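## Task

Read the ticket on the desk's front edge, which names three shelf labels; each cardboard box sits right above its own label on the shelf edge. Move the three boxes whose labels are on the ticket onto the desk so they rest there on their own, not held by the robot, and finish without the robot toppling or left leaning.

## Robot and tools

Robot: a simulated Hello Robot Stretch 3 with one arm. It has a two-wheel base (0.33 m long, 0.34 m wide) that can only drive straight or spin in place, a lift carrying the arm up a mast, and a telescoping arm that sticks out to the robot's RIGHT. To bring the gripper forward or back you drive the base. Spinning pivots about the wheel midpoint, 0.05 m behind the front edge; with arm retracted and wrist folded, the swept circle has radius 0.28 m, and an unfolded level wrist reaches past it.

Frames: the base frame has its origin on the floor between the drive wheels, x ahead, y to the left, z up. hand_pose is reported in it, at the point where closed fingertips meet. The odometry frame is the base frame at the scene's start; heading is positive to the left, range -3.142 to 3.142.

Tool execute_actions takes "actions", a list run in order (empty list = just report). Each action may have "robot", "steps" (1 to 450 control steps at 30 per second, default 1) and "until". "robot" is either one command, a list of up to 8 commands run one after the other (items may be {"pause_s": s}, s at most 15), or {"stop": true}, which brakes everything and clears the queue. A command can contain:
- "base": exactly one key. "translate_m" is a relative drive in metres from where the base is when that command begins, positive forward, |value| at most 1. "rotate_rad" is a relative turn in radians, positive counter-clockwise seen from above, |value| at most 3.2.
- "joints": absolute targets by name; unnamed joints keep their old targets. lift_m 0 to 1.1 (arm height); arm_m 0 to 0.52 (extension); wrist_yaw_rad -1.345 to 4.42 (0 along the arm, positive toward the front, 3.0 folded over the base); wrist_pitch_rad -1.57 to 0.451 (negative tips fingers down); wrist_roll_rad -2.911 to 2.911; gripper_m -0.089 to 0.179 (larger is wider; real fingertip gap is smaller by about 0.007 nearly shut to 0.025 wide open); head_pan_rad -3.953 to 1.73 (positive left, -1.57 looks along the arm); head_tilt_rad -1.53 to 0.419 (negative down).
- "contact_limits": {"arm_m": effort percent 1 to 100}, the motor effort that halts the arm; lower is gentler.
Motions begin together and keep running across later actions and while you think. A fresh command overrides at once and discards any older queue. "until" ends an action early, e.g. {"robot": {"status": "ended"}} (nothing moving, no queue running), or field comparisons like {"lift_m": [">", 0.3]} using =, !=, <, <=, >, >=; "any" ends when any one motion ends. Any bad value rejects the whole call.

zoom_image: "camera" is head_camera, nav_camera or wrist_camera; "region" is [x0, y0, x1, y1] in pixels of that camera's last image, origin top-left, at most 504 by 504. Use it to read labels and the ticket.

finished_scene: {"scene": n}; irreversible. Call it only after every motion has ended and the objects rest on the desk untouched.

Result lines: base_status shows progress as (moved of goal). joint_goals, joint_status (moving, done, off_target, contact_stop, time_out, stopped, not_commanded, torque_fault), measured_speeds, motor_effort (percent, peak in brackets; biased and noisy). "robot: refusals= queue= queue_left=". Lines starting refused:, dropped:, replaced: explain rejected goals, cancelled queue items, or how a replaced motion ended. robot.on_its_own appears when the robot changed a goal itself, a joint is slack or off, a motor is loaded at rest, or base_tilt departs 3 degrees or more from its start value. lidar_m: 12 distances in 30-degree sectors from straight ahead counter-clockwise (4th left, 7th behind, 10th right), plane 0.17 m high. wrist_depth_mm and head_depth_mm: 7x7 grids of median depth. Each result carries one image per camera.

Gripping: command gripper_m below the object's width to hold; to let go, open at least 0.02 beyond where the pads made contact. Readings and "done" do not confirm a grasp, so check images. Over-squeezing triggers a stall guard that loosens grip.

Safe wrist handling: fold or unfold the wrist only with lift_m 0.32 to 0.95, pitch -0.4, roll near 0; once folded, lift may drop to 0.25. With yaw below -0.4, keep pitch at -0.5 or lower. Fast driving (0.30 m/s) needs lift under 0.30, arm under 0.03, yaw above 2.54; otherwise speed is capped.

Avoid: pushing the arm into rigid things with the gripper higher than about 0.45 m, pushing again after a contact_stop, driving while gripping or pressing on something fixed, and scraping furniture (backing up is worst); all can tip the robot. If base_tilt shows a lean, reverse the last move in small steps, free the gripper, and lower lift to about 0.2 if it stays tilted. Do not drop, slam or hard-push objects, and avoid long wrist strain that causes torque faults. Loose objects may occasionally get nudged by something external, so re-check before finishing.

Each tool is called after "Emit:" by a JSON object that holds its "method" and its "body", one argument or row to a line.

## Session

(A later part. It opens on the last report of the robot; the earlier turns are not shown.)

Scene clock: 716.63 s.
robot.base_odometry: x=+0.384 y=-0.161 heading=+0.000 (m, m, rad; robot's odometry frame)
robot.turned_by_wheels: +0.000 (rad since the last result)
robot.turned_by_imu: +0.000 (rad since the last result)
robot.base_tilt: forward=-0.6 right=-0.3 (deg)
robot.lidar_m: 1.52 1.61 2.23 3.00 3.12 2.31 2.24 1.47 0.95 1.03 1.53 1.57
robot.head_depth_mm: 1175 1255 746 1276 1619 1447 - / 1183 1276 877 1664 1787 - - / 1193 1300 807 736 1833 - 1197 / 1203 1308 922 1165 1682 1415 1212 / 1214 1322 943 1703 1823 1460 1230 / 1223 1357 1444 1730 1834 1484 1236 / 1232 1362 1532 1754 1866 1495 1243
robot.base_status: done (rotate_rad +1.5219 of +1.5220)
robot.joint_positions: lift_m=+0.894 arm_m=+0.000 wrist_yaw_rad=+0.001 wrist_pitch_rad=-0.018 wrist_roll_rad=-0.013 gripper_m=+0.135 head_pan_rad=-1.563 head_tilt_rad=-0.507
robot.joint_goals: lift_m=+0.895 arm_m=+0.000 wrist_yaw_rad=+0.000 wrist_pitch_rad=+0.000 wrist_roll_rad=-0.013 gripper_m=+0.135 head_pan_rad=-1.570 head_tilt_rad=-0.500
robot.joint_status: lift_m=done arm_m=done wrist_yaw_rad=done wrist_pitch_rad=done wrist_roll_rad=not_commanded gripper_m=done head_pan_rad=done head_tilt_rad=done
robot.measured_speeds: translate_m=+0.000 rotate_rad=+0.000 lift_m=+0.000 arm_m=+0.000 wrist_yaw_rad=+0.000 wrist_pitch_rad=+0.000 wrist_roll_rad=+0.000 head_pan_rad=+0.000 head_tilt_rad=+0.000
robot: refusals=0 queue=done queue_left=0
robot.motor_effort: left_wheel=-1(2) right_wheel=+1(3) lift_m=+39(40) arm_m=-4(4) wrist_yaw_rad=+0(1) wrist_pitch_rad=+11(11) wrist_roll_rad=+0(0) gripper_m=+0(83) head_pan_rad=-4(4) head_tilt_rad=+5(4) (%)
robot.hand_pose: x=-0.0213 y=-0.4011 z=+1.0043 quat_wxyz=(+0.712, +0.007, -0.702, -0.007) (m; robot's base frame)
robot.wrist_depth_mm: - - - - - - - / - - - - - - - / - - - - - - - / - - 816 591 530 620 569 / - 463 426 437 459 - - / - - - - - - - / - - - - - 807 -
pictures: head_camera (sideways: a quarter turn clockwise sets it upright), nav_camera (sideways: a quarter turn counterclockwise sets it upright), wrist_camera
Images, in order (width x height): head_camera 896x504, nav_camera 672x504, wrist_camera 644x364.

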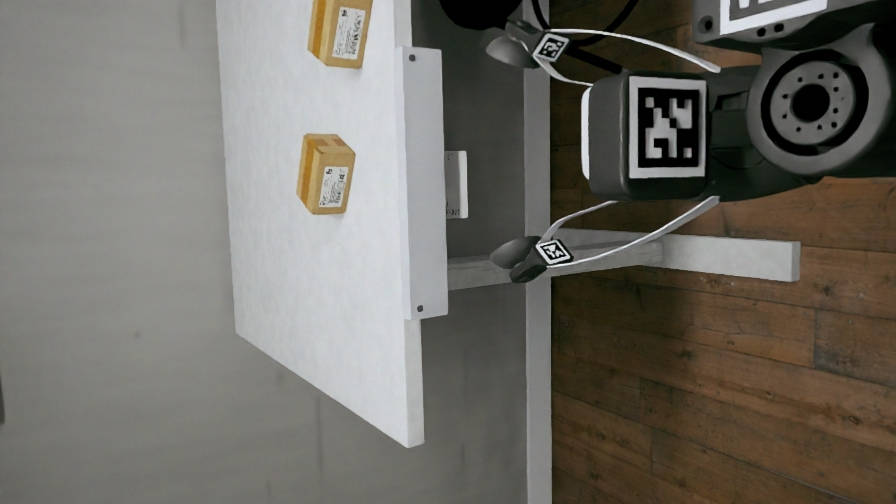

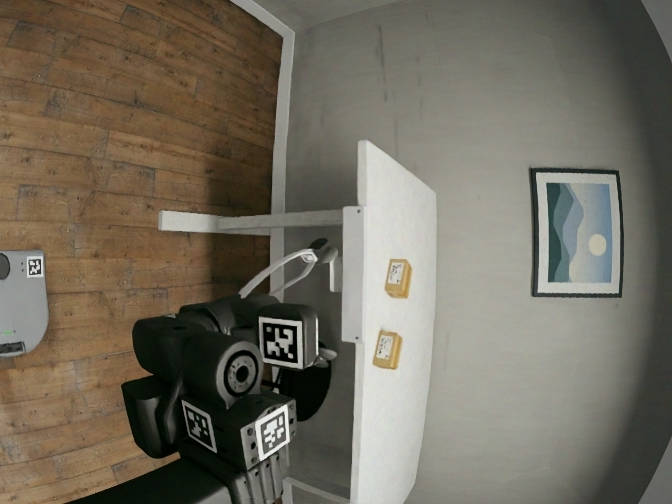

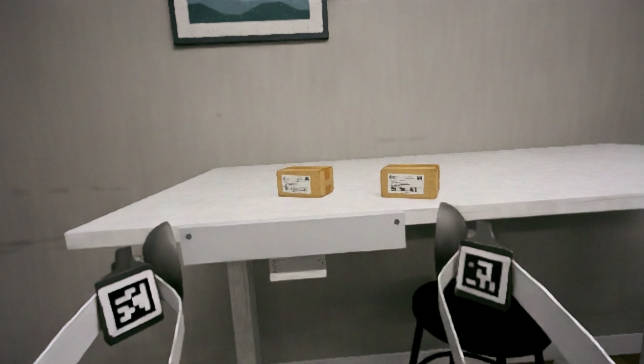

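Emit:
{"method": "execute_actions", "body": {
  "actions": [
    {"robot":[{"joints":{"wrist_pitch_rad":-0.4,"wrist_yaw_rad":2.65,"lift_m":0.36,"gripper_m":0.08,"head_pan_rad":0.0,"head_tilt_rad":-0.4}},{"joints":{"lift_m":0.27}},{"base":{"rotate_rad":2.03}},{"base":{"translate_m":1.0}},{"base":{"translate_m":1.0}},{"base":{"translate_m":0.58}},{"base":{"rotate_rad":1.111},"joints":{"head_pan_rad":-1.57,"head_tilt_rad":-0.75}},{"joints":{"lift_m":0.42,"wrist_yaw_rad":0.0}}],"steps":450,"until":{"robot":{"status":"ended"}}},
    {"steps":450,"until":{"robot":{"status":"ended"}}},
    {"steps":450,"until":{"robot":{"status":"ended"}}},
    {"robot":{"joints":{"wrist_pitch_rad":0.0,"gripper_m":0.155}},"steps":100,"until":{"robot":{"status":"ended"}}}
  ]
}}

Scene clock: 785.40 s.
robot.base_odometry: x=-0.759 y=+2.152 heading=+3.141 (m, m, rad; robot's odometry frame)
robot.turned_by_wheels: +3.141 (rad since the last result)
robot.turned_by_imu: +3.186 (rad since the last result)
robot.base_tilt: forward=-0.6 right=-0.4 (deg)
robot.lidar_m: 1.06 1.11 1.53 3.35 3.79 2.81 2.27 1.06 0.72 0.83 0.88 1.10
robot.head_depth_mm: 681 800 826 1251 1397 1233 1100 / 699 909 1074 1056 1336 1240 1123 / 721 919 1078 1039 1357 1272 1099 / 744 920 1083 1085 1374 1265 1115 / 770 922 1096 1078 1379 1278 1127 / 800 933 1097 1083 1398 1288 1130 / 808 934 1105 1127 1379 1313 1144
robot.base_status: done (rotate_rad +1.1109 of +1.1110)
robot.joint_positions: lift_m=+0.419 arm_m=+0.000 wrist_yaw_rad=+0.002 wrist_pitch_rad=-0.026 wrist_roll_rad=-0.013 gripper_m=+0.155 head_pan_rad=-1.563 head_tilt_rad=-0.741
robot.joint_goals: lift_m=+0.420 arm_m=+0.000 wrist_yaw_rad=+0.000 wrist_pitch_rad=+0.000 wrist_roll_rad=-0.013 gripper_m=+0.155 head_pan_rad=-1.570 head_tilt_rad=-0.750
robot.joint_status: lift_m=done arm_m=done wrist_yaw_rad=done wrist_pitch_rad=done wrist_roll_rad=not_commanded gripper_m=done head_pan_rad=done head_tilt_rad=done
robot.measured_speeds: translate_m=+0.000 rotate_rad=+0.000 lift_m=+0.000 arm_m=+0.000 wrist_yaw_rad=+0.000 wrist_pitch_rad=+0.000 wrist_roll_rad=+0.000 head_pan_rad=+0.000 head_tilt_rad=+0.000
robot: refusals=0 queue=done queue_left=0
robot.motor_effort: left_wheel=-1(9) right_wheel=+2(13) lift_m=+39(41) arm_m=-4(3) wrist_yaw_rad=-1(5) wrist_pitch_rad=+15(15) wrist_roll_rad=+0(0) gripper_m=+0(83) head_pan_rad=-4(51) head_tilt_rad=-6(35) (%)
robot.hand_pose: x=-0.0208 y=-0.4008 z=+0.5275 quat_wxyz=(+0.712, +0.010, -0.702, -0.008) (m; robot's base frame)
robot.wrist_depth_mm: 644 653 669 675 558 752 770 / 662 664 680 703 585 775 792 / 674 688 705 715 602 789 805 / 490 548 507 474 524 824 823 / 697 725 735 746 649 854 846 / 660 757 775 780 672 - 875 / 632 771 786 764 691 867 834
pictures: head_camera (sideways: a quarter turn clockwise sets it upright), nav_camera (sideways: a quarter turn counterclockwise sets it upright), wrist_camera
Images, in order (width x height): head_camera 896x504, nav_camera 672x504, wrist_camera 644x364.

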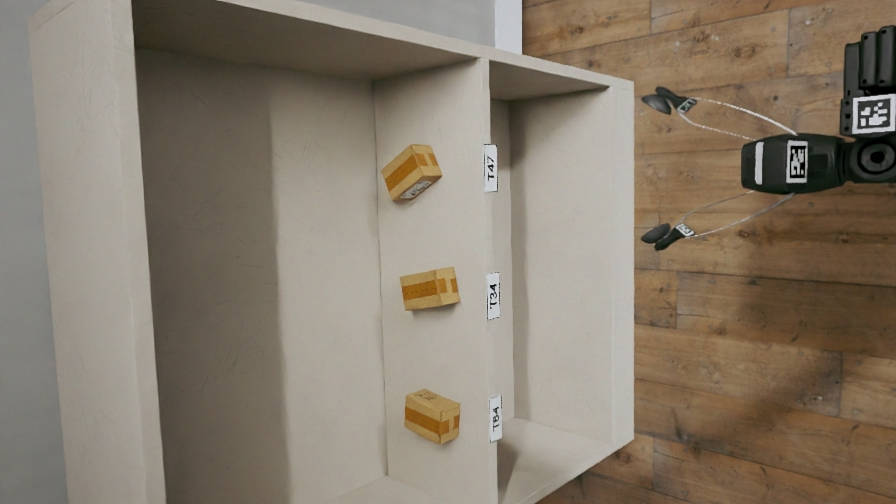

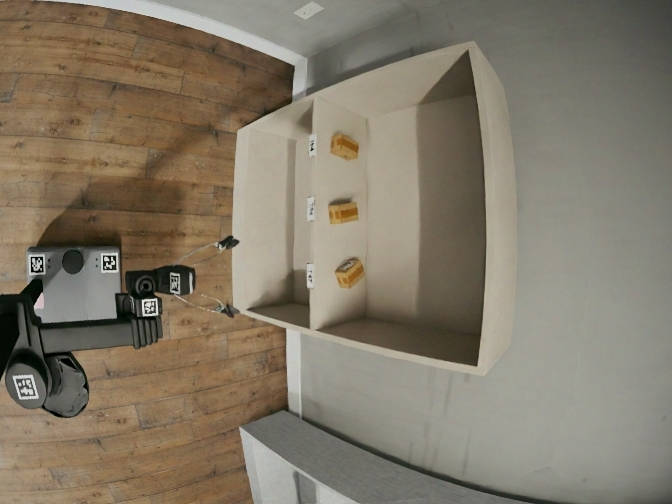

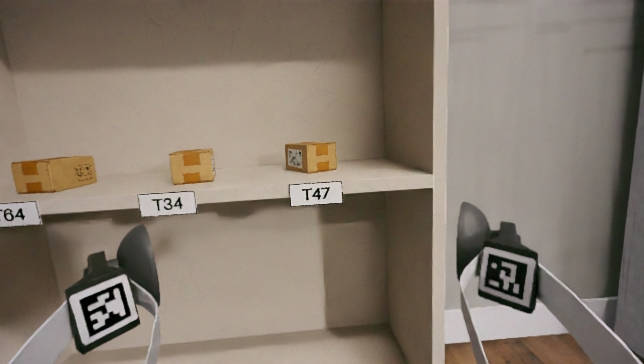

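Emit:
{"method": "zoom_image", "body": {
  "camera": "head_camera",
  "region": [370, 130, 520, 450]
}}

Region (370, 130, 520, 450) of head_camera's 896x504 image, scaled by 1.575, with more detail than that image has; it fills the left 236 columns of this view, and the rest is white.

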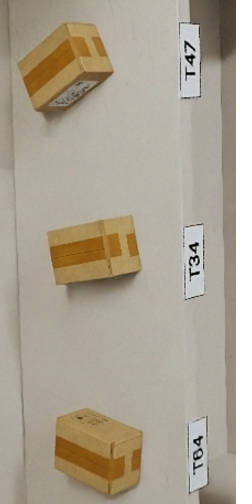

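Emit:
{"method": "zoom_image", "body": {
  "camera": "head_camera",
  "region": [470, 260, 520, 450]
}}

Region (470, 260, 520, 450) of head_camera's 896x504 image, scaled by 2.653, with more detail than that image has; it fills the left 133 columns of this view, and the rest is white.

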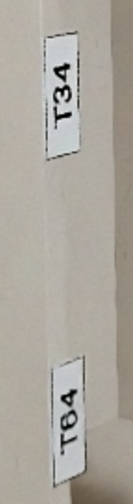

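Emit:
{"method": "execute_actions", "body": {
  "actions": [
    {"robot":[{"base":{"translate_m":0.19},"joints":{"lift_m":0.445,"gripper_m":0.14}},{"joints":{"arm_m":0.2},"contact_limits":{"arm_m":15}}],"steps":250,"until":{"robot":{"status":"ended"}}}
  ]
}}

Scene clock: 832.33 s.
robot.base_odometry: x=-0.949 y=+2.153 heading=+3.141 (m, m, rad; robot's odometry frame)
robot.turned_by_wheels: +0.000 (rad since the last result)
robot.turned_by_imu: +0.001 (rad since the last result)
robot.base_tilt: forward=-0.5 right=-0.3 (deg)
robot.lidar_m: 0.87 0.91 1.25 3.35 3.57 3.00 2.46 1.22 0.80 0.96 0.78 0.90
robot.head_depth_mm: 680 907 1064 1018 1320 1230 1089 / 702 909 1070 1055 1337 - 1095 / 721 917 1077 1036 1401 1230 1109 / 743 920 1087 1086 1366 1272 1120 / 768 921 1095 1061 1386 1293 1129 / 796 929 1045 1056 1430 1298 1135 / 809 788 868 1431 1524 1316 1143
robot.base_status: done (translate_m +0.1900 of +0.1900)
robot.joint_positions: lift_m=+0.444 arm_m=+0.200 wrist_yaw_rad=+0.001 wrist_pitch_rad=-0.024 wrist_roll_rad=-0.013 gripper_m=+0.140 head_pan_rad=-1.563 head_tilt_rad=-0.741
robot.joint_goals: lift_m=+0.445 arm_m=+0.200 wrist_yaw_rad=+0.000 wrist_pitch_rad=+0.000 wrist_roll_rad=-0.013 gripper_m=+0.140 head_pan_rad=-1.570 head_tilt_rad=-0.750
robot.joint_status: lift_m=done arm_m=done wrist_yaw_rad=done wrist_pitch_rad=done wrist_roll_rad=not_commanded gripper_m=done head_pan_rad=done head_tilt_rad=done
robot.measured_speeds: translate_m=+0.000 rotate_rad=+0.000 lift_m=+0.000 arm_m=+0.000 wrist_yaw_rad=+0.000 wrist_pitch_rad=+0.000 wrist_roll_rad=+0.000 head_pan_rad=+0.000 head_tilt_rad=+0.000
robot: refusals=0 queue=done queue_left=0
robot.motor_effort: left_wheel=-3(3) right_wheel=+2(8) lift_m=+40(40) arm_m=+3(3) wrist_yaw_rad=-1(2) wrist_pitch_rad=+14(15) wrist_roll_rad=+0(0) gripper_m=+0(59) head_pan_rad=-5(4) head_tilt_rad=-5(6) (%)
robot.contact_limits: arm_m 15 (drawing in: default 22, maximum 36; extending or still: default 29, maximum 48)
robot.hand_pose: x=-0.0212 y=-0.6002 z=+0.5529 quat_wxyz=(+0.712, +0.009, -0.702, -0.008) (m; robot's base frame)
robot.wrist_depth_mm: 458 472 472 484 491 506 402 / 472 478 487 498 507 516 405 / 485 487 508 507 521 529 411 / 453 498 517 376 422 377 399 / 305 326 322 307 296 302 289 / 249 - 549 265 574 - 408 / 436 553 563 572 588 594 396
pictures: head_camera (sideways: a quarter turn clockwise sets it upright), nav_camera (sideways: a quarter turn counterclockwise sets it upright), wrist_camera
Images, in order (width x height): head_camera 896x504, nav_camera 672x504, wrist_camera 644x364.

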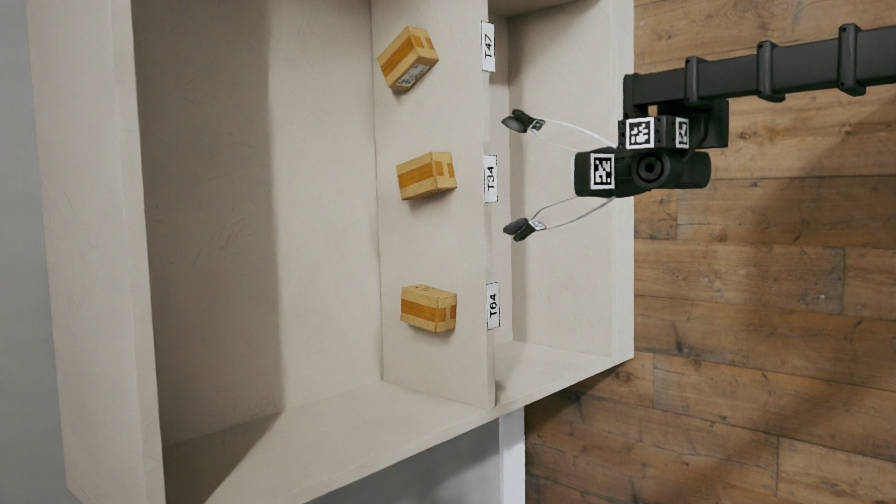

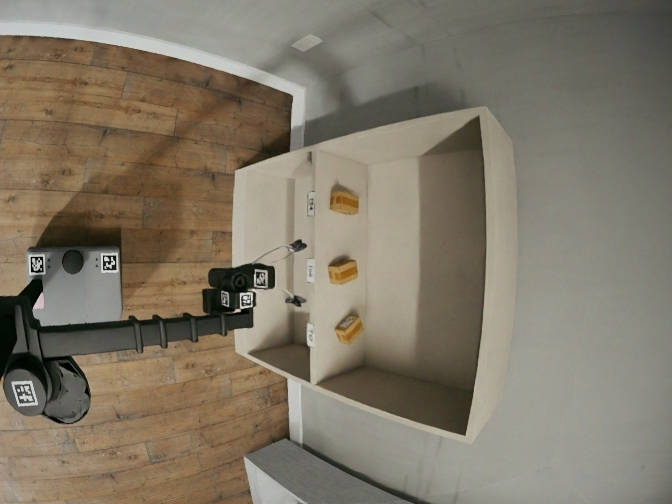

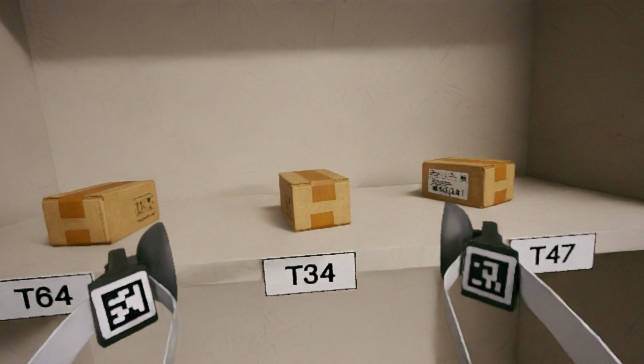

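Emit:
{"method": "execute_actions", "body": {
  "actions": [
    {"robot":[{"base":{"translate_m":-0.01},"joints":{"lift_m":0.428}},{"joints":{"arm_m":0.36},"contact_limits":{"arm_m":15}}],"steps":250,"until":{"robot":{"status":"ended"}}}
  ]
}}

Scene clock: 848.57 s.
robot.base_odometry: x=-0.939 y=+2.153 heading=+3.141 (m, m, rad; robot's odometry frame)
robot.turned_by_wheels: +0.000 (rad since the last result)
robot.turned_by_imu: +0.000 (rad since the last result)
robot.base_tilt: forward=-0.5 right=-0.3 (deg)
robot.lidar_m: 0.88 0.92 1.27 3.37 3.29 2.99 2.44 1.21 0.80 0.96 0.79 0.91
robot.head_depth_mm: 680 907 1070 1018 1327 1238 1084 / 700 911 1071 1054 1344 1248 1092 / 720 913 1081 1032 1343 1259 1108 / 746 919 1084 1090 1367 1273 1117 / 768 925 1089 1066 1384 1281 1126 / 794 934 1070 1063 1412 1293 1129 / 809 815 888 1439 1529 1298 1143
robot.base_status: done (translate_m -0.0100 of -0.0100)
robot.joint_positions: lift_m=+0.429 arm_m=+0.360 wrist_yaw_rad=+0.001 wrist_pitch_rad=-0.024 wrist_roll_rad=-0.013 gripper_m=+0.140 head_pan_rad=-1.563 head_tilt_rad=-0.741
robot.joint_goals: lift_m=+0.428 arm_m=+0.360 wrist_yaw_rad=+0.000 wrist_pitch_rad=+0.000 wrist_roll_rad=-0.013 gripper_m=+0.140 head_pan_rad=-1.570 head_tilt_rad=-0.750
robot.joint_status: lift_m=done arm_m=done wrist_yaw_rad=done wrist_pitch_rad=done wrist_roll_rad=not_commanded gripper_m=done head_pan_rad=done head_tilt_rad=done
robot.measured_speeds: translate_m=+0.000 rotate_rad=+0.000 lift_m=+0.000 arm_m=+0.000 wrist_yaw_rad=+0.000 wrist_pitch_rad=+0.000 wrist_roll_rad=+0.000 head_pan_rad=+0.000 head_tilt_rad=+0.000
robot: refusals=0 queue=done queue_left=0
robot.motor_effort: left_wheel=-2(6) right_wheel=+2(3) lift_m=+13(39) arm_m=+3(4) wrist_yaw_rad=-1(0) wrist_pitch_rad=+14(14) wrist_roll_rad=+0(0) gripper_m=+0(1) head_pan_rad=-4(5) head_tilt_rad=-6(5) (%)
robot.contact_limits: arm_m 15 (drawing in: default 22, maximum 36; extending or still: default 29, maximum 48)
robot.hand_pose: x=-0.0212 y=-0.7602 z=+0.5371 quat_wxyz=(+0.712, +0.009, -0.702, -0.008) (m; robot's base frame)
robot.wrist_depth_mm: 313 318 324 329 337 344 350 / 323 329 334 335 347 352 359 / 331 332 340 350 354 363 367 / 339 344 349 213 364 252 205 / 272 314 247 151 244 233 202 / 191 - 177 154 164 - 159 / - 131 133 130 127 124 121
pictures: head_camera (sideways: a quarter turn clockwise sets it upright), nav_camera (sideways: a quarter turn counterclockwise sets it upright), wrist_camera
Images, in order (width x height): head_camera 896x504, nav_camera 672x504, wrist_camera 644x364.

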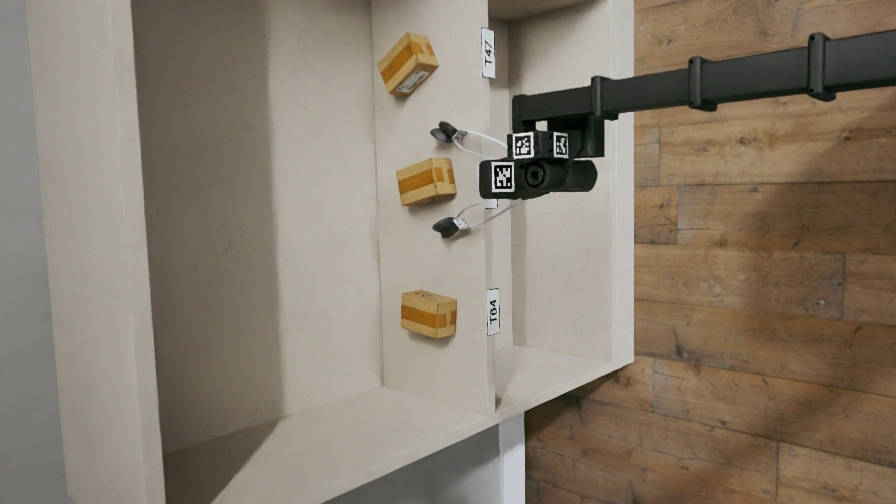

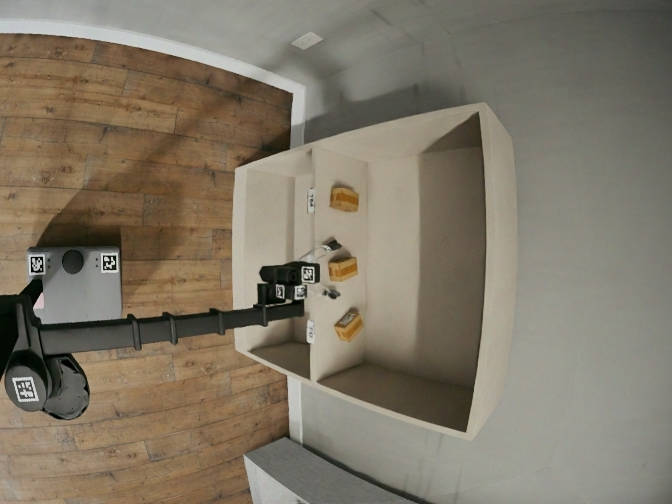

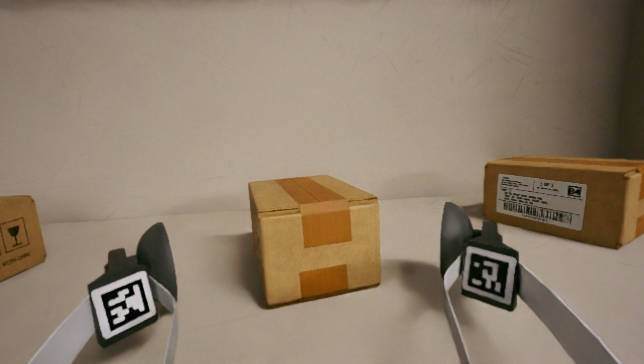

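Emit:
{"method": "execute_actions", "body": {
  "actions": [
    {"robot":[{"joints":{"lift_m":0.438}},{"joints":{"arm_m":0.378},"contact_limits":{"arm_m":15}},{"joints":{"gripper_m":0.02}},{"joints":{"lift_m":0.46}}],"steps":250,"until":{"robot":{"status":"ended"}}}
  ]
}}

Scene clock: 868.67 s.
robot.base_odometry: x=-0.939 y=+2.153 heading=+3.141 (m, m, rad; robot's odometry frame)
robot.turned_by_wheels: +0.000 (rad since the last result)
robot.turned_by_imu: +0.000 (rad since the last result)
robot.base_tilt: forward=-0.6 right=-0.3 (deg)
robot.lidar_m: 0.88 0.92 1.26 3.34 3.30 2.99 2.45 1.20 0.80 0.96 0.78 0.91
robot.head_depth_mm: 678 905 1062 1014 1323 1244 1089 / 700 912 1072 1038 1343 1248 1094 / 720 914 1081 1037 1349 1256 1106 / 744 919 1087 1086 1365 1266 1117 / 769 924 1095 1062 1379 1290 1118 / 797 929 1067 1058 1409 1301 1131 / 807 812 887 1437 1527 1310 1146
robot.base_status: done (translate_m -0.0100 of -0.0100)
robot.joint_positions: lift_m=+0.459 arm_m=+0.378 wrist_yaw_rad=+0.000 wrist_pitch_rad=-0.029 wrist_roll_rad=-0.013 gripper_m=+0.021 head_pan_rad=-1.563 head_tilt_rad=-0.741
robot.joint_goals: lift_m=+0.460 arm_m=+0.378 wrist_yaw_rad=+0.000 wrist_pitch_rad=+0.000 wrist_roll_rad=-0.013 gripper_m=+0.020 head_pan_rad=-1.570 head_tilt_rad=-0.750
robot.joint_status: lift_m=done arm_m=done wrist_yaw_rad=done wrist_pitch_rad=done wrist_roll_rad=not_commanded gripper_m=done head_pan_rad=done head_tilt_rad=done
robot.measured_speeds: translate_m=+0.000 rotate_rad=+0.000 lift_m=+0.000 arm_m=+0.000 wrist_yaw_rad=+0.000 wrist_pitch_rad=+0.000 wrist_roll_rad=+0.000 head_pan_rad=+0.000 head_tilt_rad=+0.000
robot: refusals=0 queue=done queue_left=0
robot.motor_effort: left_wheel=-2(2) right_wheel=+2(2) lift_m=+40(42) arm_m=+3(4) wrist_yaw_rad=+0(1) wrist_pitch_rad=+18(18) wrist_roll_rad=+0(0) gripper_m=-17(90) head_pan_rad=-5(4) head_tilt_rad=-6(6) (%)
robot.contact_limits: arm_m 15 (drawing in: default 22, maximum 36; extending or still: default 29, maximum 48)
robot.hand_pose: x=-0.0214 y=-0.7781 z=+0.5665 quat_wxyz=(+0.712, +0.011, -0.702, -0.010) (m; robot's base frame)
robot.wrist_depth_mm: 297 302 307 312 319 325 332 / 304 309 314 322 329 334 341 / 312 319 325 331 337 345 353 / 321 328 333 338 346 354 359 / 327 335 238 135 324 247 202 / 255 252 127 133 198 219 195 / 189 184 170 140 170 166 164
pictures: head_camera (sideways: a quarter turn clockwise sets it upright), nav_camera (sideways: a quarter turn counterclockwise sets it upright), wrist_camera
Images, in order (width x height): head_camera 896x504, nav_camera 672x504, wrist_camera 644x364.

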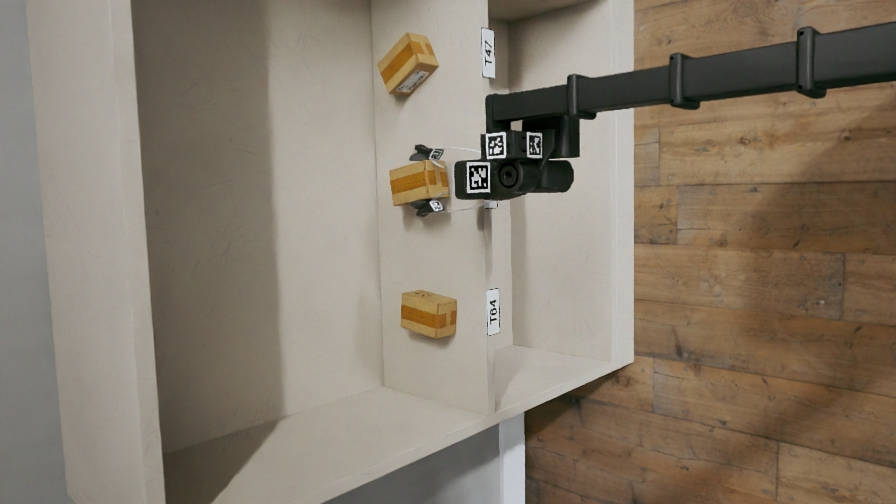

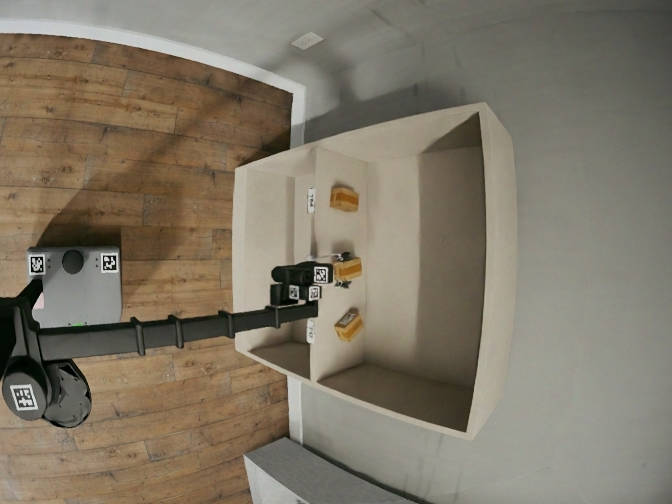

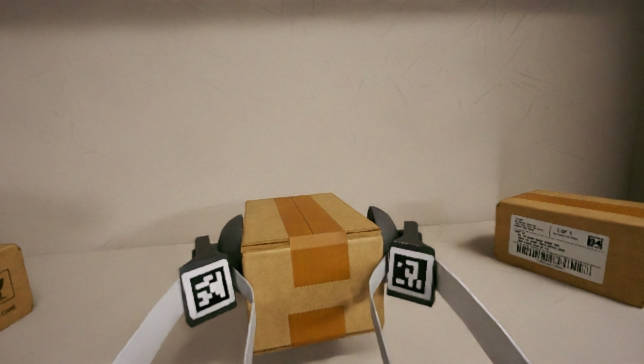

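Emit:
{"method": "execute_actions", "body": {
  "actions": [
    {"robot":[{"joints":{"arm_m":0.0,"gripper_m":0.012}},{"joints":{"wrist_pitch_rad":-0.4,"wrist_yaw_rad":2.65,"lift_m":0.36,"head_pan_rad":0.0,"head_tilt_rad":-0.6},"base":{"rotate_rad":1.957}},{"joints":{"lift_m":0.27}},{"base":{"translate_m":1.0}},{"base":{"translate_m":1.0}},{"base":{"translate_m":0.496}},{"base":{"rotate_rad":1.185},"joints":{"lift_m":0.915,"head_pan_rad":-1.57,"head_tilt_rad":-0.5}},{"joints":{"wrist_yaw_rad":0.0}}],"steps":450,"until":{"robot":{"status":"ended"}}},
    {"steps":450,"until":{"robot":{"status":"ended"}}},
    {"steps":450,"until":{"robot":{"status":"ended"}}},
    {"robot":{"joints":{"wrist_pitch_rad":0.0}},"steps":100,"until":{"robot":{"status":"ended"}}}
  ]
}}

Scene clock: 922.10 s.
robot.base_odometry: x=-0.002 y=-0.161 heading=-0.001 (m, m, rad; robot's odometry frame)
robot.turned_by_wheels: +3.142 (rad since the last result)
robot.turned_by_imu: +3.196 (rad since the last result)
robot.base_tilt: forward=-0.6 right=-0.4 (deg)
robot.lidar_m: 1.90 2.01 2.77 2.99 2.59 1.92 1.85 1.93 1.06 0.84 1.15 1.96
robot.head_depth_mm: 1175 1259 860 1614 1662 1486 - / 1183 1276 879 712 - - - / 1191 1295 902 467 421 - 1208 / 1199 1311 920 1685 1754 1446 1217 / 1207 1321 947 1711 1824 1463 1230 / 1221 1336 962 769 1724 1478 1236 / 1231 1357 882 778 1794 1498 1249
robot.base_status: done (rotate_rad +1.1849 of +1.1850)
robot.joint_positions: lift_m=+0.914 arm_m=+0.000 wrist_yaw_rad=+0.002 wrist_pitch_rad=-0.038 wrist_roll_rad=-0.013 gripper_m=+0.013 head_pan_rad=-1.563 head_tilt_rad=-0.507
robot.joint_goals: lift_m=+0.915 arm_m=+0.000 wrist_yaw_rad=+0.000 wrist_pitch_rad=+0.000 wrist_roll_rad=-0.013 gripper_m=+0.012 head_pan_rad=-1.570 head_tilt_rad=-0.500
robot.joint_status: lift_m=done arm_m=done wrist_yaw_rad=done wrist_pitch_rad=done wrist_roll_rad=not_commanded gripper_m=done head_pan_rad=done head_tilt_rad=done
robot.measured_speeds: translate_m=+0.000 rotate_rad=+0.000 lift_m=+0.000 arm_m=+0.000 wrist_yaw_rad=+0.000 wrist_pitch_rad=+0.000 wrist_roll_rad=+0.000 head_pan_rad=+0.000 head_tilt_rad=+0.000
robot: refusals=0 queue=done queue_left=0
robot.motor_effort: left_wheel=-2(9) right_wheel=+2(12) lift_m=+40(42) arm_m=-4(5) wrist_yaw_rad=-3(3) wrist_pitch_rad=+22(23) wrist_roll_rad=+0(0) gripper_m=-21(57) head_pan_rad=-4(52) head_tilt_rad=+5(22) (%)
robot.hand_pose: x=-0.0209 y=-0.4004 z=+1.0193 quat_wxyz=(+0.712, +0.015, -0.702, -0.013) (m; robot's base frame)
robot.wrist_depth_mm: - - - - - - - / - - - - - - - / - - - - - - - / - 893 824 756 699 639 601 / 465 481 308 135 469 953 - / 439 - 128 133 - - - / - - - 139 - - -
pictures: head_camera (sideways: a quarter turn clockwise sets it upright), nav_camera (sideways: a quarter turn counterclockwise sets it upright), wrist_camera
Images, in order (width x height): head_camera 896x504, nav_camera 672x504, wrist_camera 644x364.

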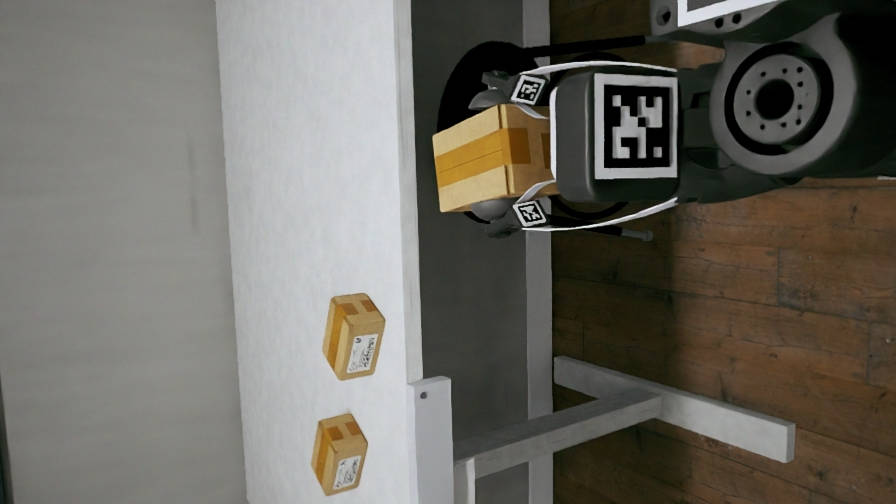

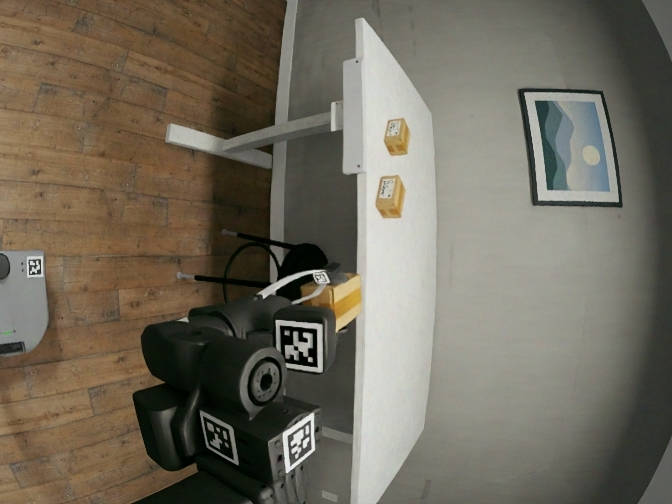

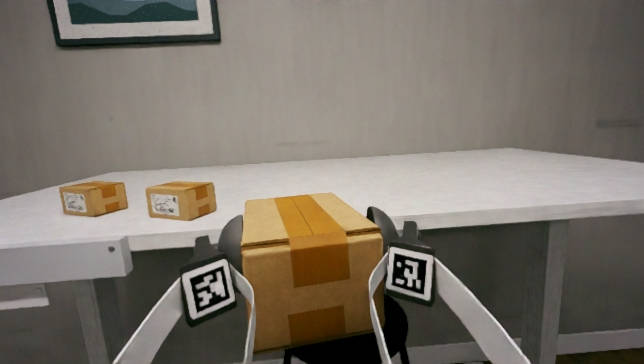

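Emit:
{"method": "execute_actions", "body": {
  "actions": [
    {"robot":[{"joints":{"arm_m":0.42,"lift_m":0.91},"contact_limits":{"arm_m":15}},{"joints":{"lift_m":0.888}}],"steps":300,"until":{"robot":{"status":"ended"}}}
  ]
}}

Scene clock: 938.57 s.
robot.base_odometry: x=-0.002 y=-0.161 heading=-0.001 (m, m, rad; robot's odometry frame)
robot.turned_by_wheels: +0.000 (rad since the last result)
robot.turned_by_imu: +0.000 (rad since the last result)
robot.base_tilt: forward=-0.5 right=-0.3 (deg)
robot.lidar_m: 1.90 2.00 2.77 3.00 2.59 1.92 1.85 1.93 1.06 0.84 1.15 1.96
robot.head_depth_mm: 1178 1261 944 1210 1615 1410 1182 / 1180 1276 1067 1247 1604 1391 1194 / 1197 1295 1040 1251 1653 1397 1203 / 1203 1308 922 1677 1790 1462 1214 / 1211 1318 944 1712 1829 1470 1220 / 1221 1336 964 768 1723 1475 1234 / 1229 1361 879 776 1794 1493 1248
robot.base_status: done (rotate_rad +1.1849 of +1.1850)
robot.joint_positions: lift_m=+0.889 arm_m=+0.420 wrist_yaw_rad=+0.001 wrist_pitch_rad=-0.036 wrist_roll_rad=-0.013 gripper_m=+0.013 head_pan_rad=-1.563 head_tilt_rad=-0.507
robot.joint_goals: lift_m=+0.888 arm_m=+0.420 wrist_yaw_rad=+0.000 wrist_pitch_rad=+0.000 wrist_roll_rad=-0.013 gripper_m=+0.012 head_pan_rad=-1.570 head_tilt_rad=-0.500
robot.joint_status: lift_m=done arm_m=done wrist_yaw_rad=done wrist_pitch_rad=done wrist_roll_rad=not_commanded gripper_m=done head_pan_rad=done head_tilt_rad=done
robot.measured_speeds: translate_m=+0.000 rotate_rad=+0.000 lift_m=+0.000 arm_m=+0.000 wrist_yaw_rad=+0.000 wrist_pitch_rad=+0.000 wrist_roll_rad=+0.000 head_pan_rad=+0.000 head_tilt_rad=+0.000
robot: refusals=0 queue=done queue_left=0
robot.motor_effort: left_wheel=-1(1) right_wheel=+2(2) lift_m=+13(39) arm_m=+3(3) wrist_yaw_rad=-1(3) wrist_pitch_rad=+21(23) wrist_roll_rad=+0(0) gripper_m=-20(19) head_pan_rad=-4(4) head_tilt_rad=+5(5) (%)
robot.contact_limits: arm_m 15 (drawing in: default 22, maximum 36; extending or still: default 29, maximum 48)
robot.hand_pose: x=-0.0213 y=-0.8198 z=+0.9940 quat_wxyz=(+0.712, +0.013, -0.702, -0.013) (m; robot's base frame)
robot.wrist_depth_mm: 732 735 746 761 780 790 787 / 736 756 781 776 800 822 854 / 774 774 792 809 808 848 842 / 774 745 666 605 559 517 480 / 371 354 229 135 304 294 283 / 241 235 127 133 187 206 199 / 177 174 161 139 160 157 154
pictures: head_camera (sideways: a quarter turn clockwise sets it upright), nav_camera (sideways: a quarter turn counterclockwise sets it upright), wrist_camera
Images, in order (width x height): head_camera 896x504, nav_camera 672x504, wrist_camera 644x364.

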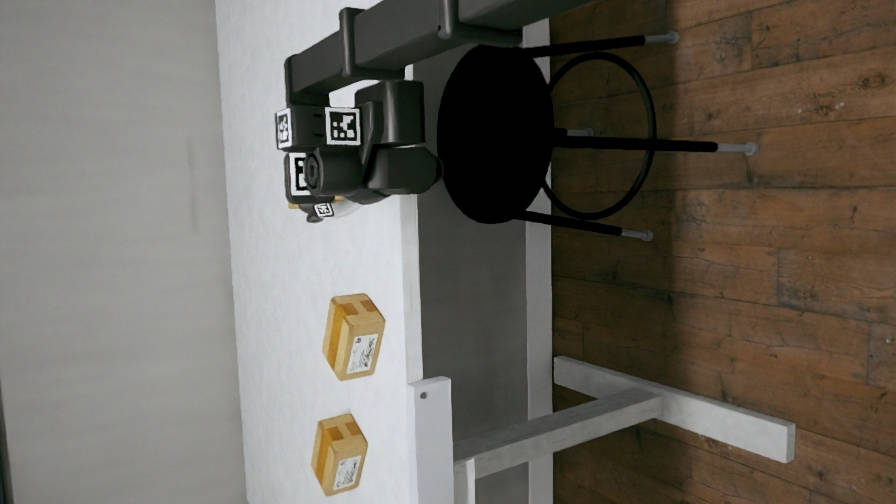

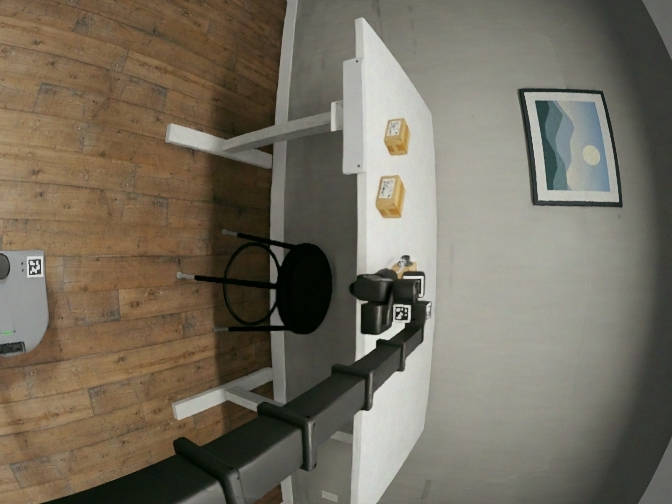

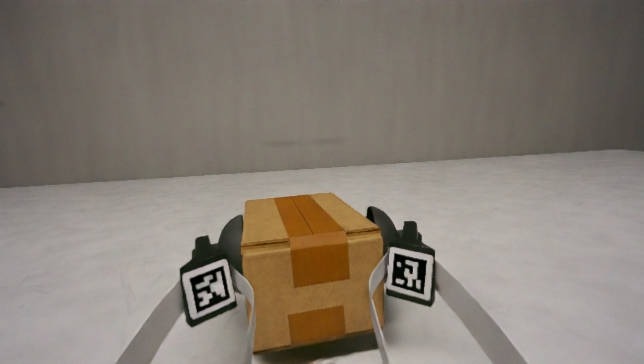

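Emit:
{"method": "execute_actions", "body": {
  "actions": [
    {"robot":{"joints":{"lift_m":0.879}},"steps":100,"until":{"robot":{"status":"ended"}}}
  ]
}}

Scene clock: 942.53 s.
robot.base_odometry: x=-0.002 y=-0.161 heading=-0.001 (m, m, rad; robot's odometry frame)
robot.turned_by_wheels: +0.000 (rad since the last result)
robot.turned_by_imu: +0.000 (rad since the last result)
robot.base_tilt: forward=-0.6 right=-0.3 (deg)
robot.lidar_m: 1.90 2.00 2.78 2.98 2.59 1.92 1.85 1.93 1.06 0.84 1.15 1.95
robot.head_depth_mm: 1174 1254 915 - 1614 1394 1185 / 1176 1279 1013 1234 1608 1383 1194 / 1190 1291 1035 1237 1671 1396 1203 / 1197 1311 924 1688 1782 1448 1210 / 1208 1316 947 1711 1825 1462 1218 / 1217 1341 963 767 1728 1472 1236 / 1224 1354 884 780 1799 1487 1247
robot.base_status: done (rotate_rad +1.1849 of +1.1850)
robot.joint_positions: lift_m=+0.880 arm_m=+0.420 wrist_yaw_rad=+0.001 wrist_pitch_rad=-0.036 wrist_roll_rad=-0.013 gripper_m=+0.013 head_pan_rad=-1.563 head_tilt_rad=-0.507
robot.joint_goals: lift_m=+0.879 arm_m=+0.420 wrist_yaw_rad=+0.000 wrist_pitch_rad=+0.000 wrist_roll_rad=-0.013 gripper_m=+0.012 head_pan_rad=-1.570 head_tilt_rad=-0.500
robot.joint_status: lift_m=done arm_m=done wrist_yaw_rad=done wrist_pitch_rad=done wrist_roll_rad=not_commanded gripper_m=done head_pan_rad=done head_tilt_rad=done
robot.measured_speeds: translate_m=+0.000 rotate_rad=+0.000 lift_m=+0.000 arm_m=+0.000 wrist_yaw_rad=+0.000 wrist_pitch_rad=+0.000 wrist_roll_rad=+0.000 head_pan_rad=+0.000 head_tilt_rad=+0.000
robot: refusals=0 queue=done queue_left=0
robot.motor_effort: left_wheel=-3(1) right_wheel=+3(2) lift_m=+14(12) arm_m=+3(4) wrist_yaw_rad=-1(1) wrist_pitch_rad=+21(21) wrist_roll_rad=+0(0) gripper_m=-21(21) head_pan_rad=-4(5) head_tilt_rad=+6(4) (%)
robot.contact_limits: arm_m 15 (drawing in: default 22, maximum 36; extending or still: default 29, maximum 48)
robot.hand_pose: x=-0.0213 y=-0.8199 z=+0.9850 quat_wxyz=(+0.712, +0.013, -0.702, -0.013) (m; robot's base frame)
robot.wrist_depth_mm: 727 733 755 759 784 789 801 / 742 780 761 794 800 806 809 / 763 777 788 821 837 835 844 / 753 666 608 561 513 470 439 / 339 324 216 135 278 268 257 / 219 217 128 133 172 189 183 / 164 160 147 137 148 144 141
pictures: head_camera (sideways: a quarter turn clockwise sets it upright), nav_camera (sideways: a quarter turn counterclockwise sets it upright), wrist_camera
Images, in order (width x height): head_camera 896x504, nav_camera 672x504, wrist_camera 644x364.

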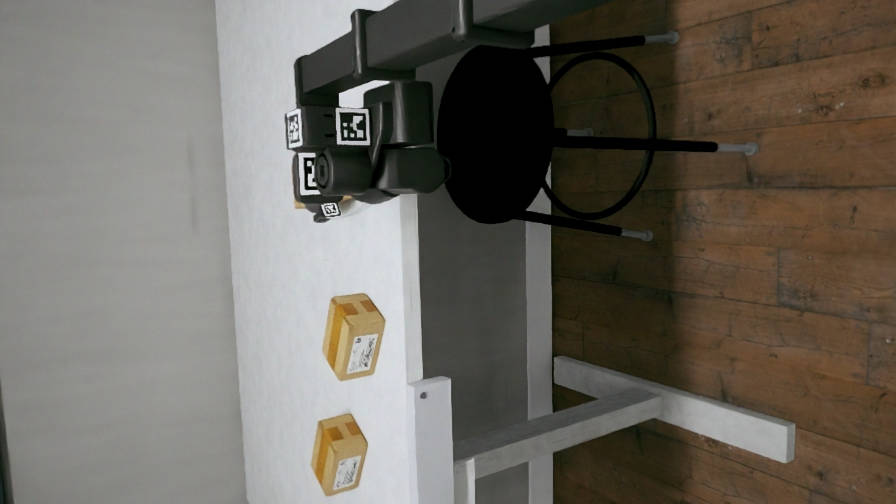

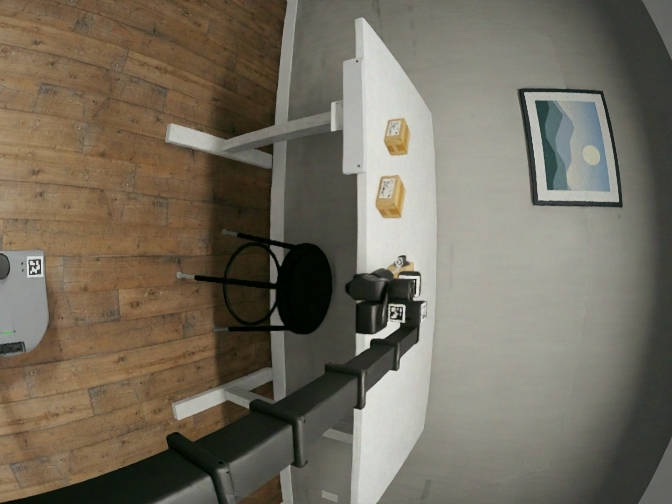

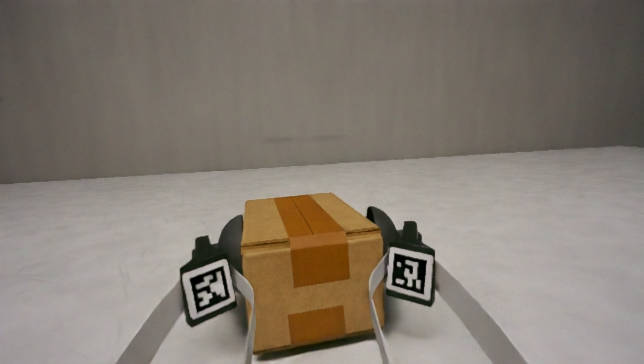

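Emit:
{"method": "execute_actions", "body": {
  "actions": [
    {"robot":{"joints":{"lift_m":0.875}},"steps":100,"until":{"robot":{"status":"ended"}}},
    {"robot":[{"joints":{"gripper_m":0.11}},{"joints":{"lift_m":0.895}},{"joints":{"arm_m":0.0}}],"steps":300,"until":{"robot":{"status":"ended"}}}
  ]
}}

Scene clock: 953.67 s.
robot.base_odometry: x=-0.002 y=-0.161 heading=-0.001 (m, m, rad; robot's odometry frame)
robot.turned_by_wheels: +0.000 (rad since the last result)
robot.turned_by_imu: +0.000 (rad since the last result)
robot.base_tilt: forward=-0.5 right=-0.2 (deg)
robot.lidar_m: 1.90 2.01 2.78 2.99 2.59 1.91 1.86 1.93 1.06 0.84 1.15 1.96
robot.head_depth_mm: 1172 1256 863 1617 1669 1439 - / 1182 1272 880 1200 1145 - - / 1187 1298 821 1213 1736 - 1195 / 1196 1311 922 1671 1732 1457 1211 / 1211 1323 943 1708 1807 1469 1225 / 1213 1322 960 769 1739 1471 1231 / 1226 1368 881 776 1793 1493 1249
robot.base_status: done (rotate_rad +1.1849 of +1.1850)
robot.joint_positions: lift_m=+0.894 arm_m=+0.000 wrist_yaw_rad=+0.001 wrist_pitch_rad=-0.024 wrist_roll_rad=-0.013 gripper_m=+0.110 head_pan_rad=-1.563 head_tilt_rad=-0.507
robot.joint_goals: lift_m=+0.895 arm_m=+0.000 wrist_yaw_rad=+0.000 wrist_pitch_rad=+0.000 wrist_roll_rad=-0.013 gripper_m=+0.110 head_pan_rad=-1.570 head_tilt_rad=-0.500
robot.joint_status: lift_m=done arm_m=done wrist_yaw_rad=done wrist_pitch_rad=done wrist_roll_rad=not_commanded gripper_m=done head_pan_rad=done head_tilt_rad=done
robot.measured_speeds: translate_m=+0.000 rotate_rad=+0.000 lift_m=+0.000 arm_m=+0.000 wrist_yaw_rad=+0.000 wrist_pitch_rad=+0.000 wrist_roll_rad=+0.000 head_pan_rad=+0.000 head_tilt_rad=+0.000
robot: refusals=0 queue=done queue_left=0
robot.motor_effort: left_wheel=-2(2) right_wheel=+2(3) lift_m=+40(41) arm_m=-4(4) wrist_yaw_rad=-1(1) wrist_pitch_rad=+14(21) wrist_roll_rad=+0(0) gripper_m=+2(79) head_pan_rad=-3(4) head_tilt_rad=+5(4) (%)
robot.hand_pose: x=-0.0213 y=-0.4009 z=+1.0028 quat_wxyz=(+0.712, +0.009, -0.702, -0.009) (m; robot's base frame)
robot.wrist_depth_mm: - - - - - - - / - - - - - - - / - - - - - - - / - 591 757 600 645 595 547 / 419 441 485 - - - - / 805 833 - - - - - / - - - 826 - - -
pictures: head_camera (sideways: a quarter turn clockwise sets it upright), nav_camera (sideways: a quarter turn counterclockwise sets it upright), wrist_camera
Images, in order (width x height): head_camera 896x504, nav_camera 672x504, wrist_camera 644x364.

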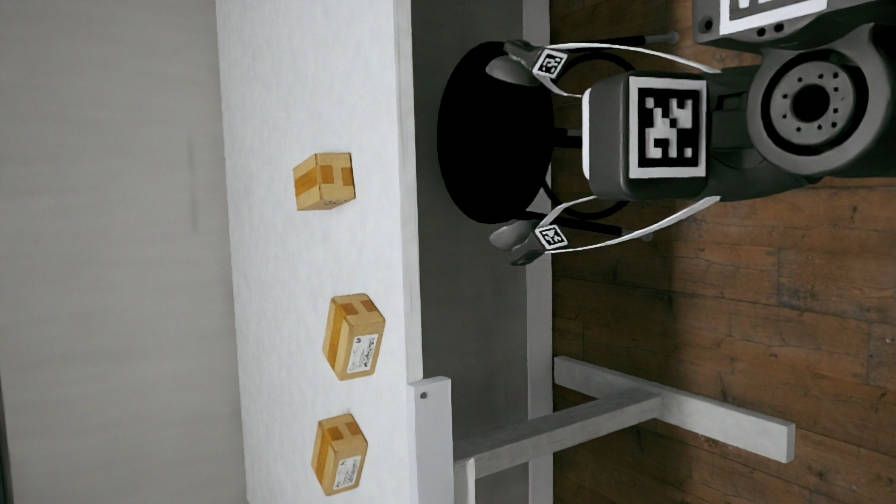

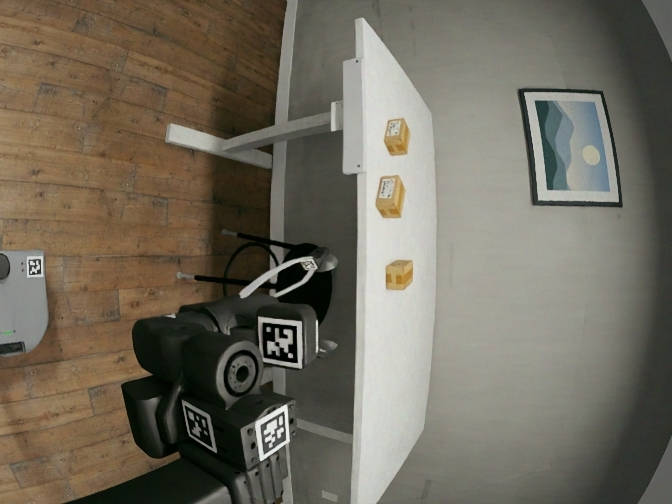

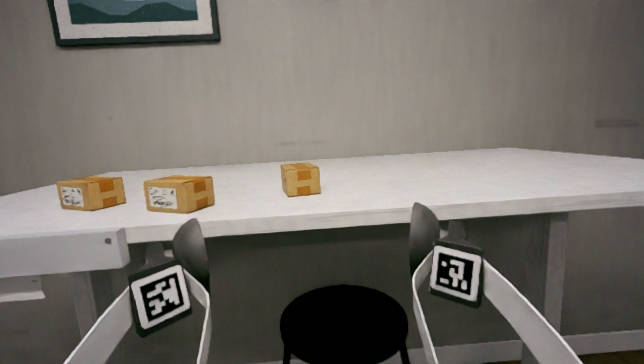

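Emit:
{"method": "finished_scene", "body": {
  "scene": 1
}}

The scene is finished: the task was done.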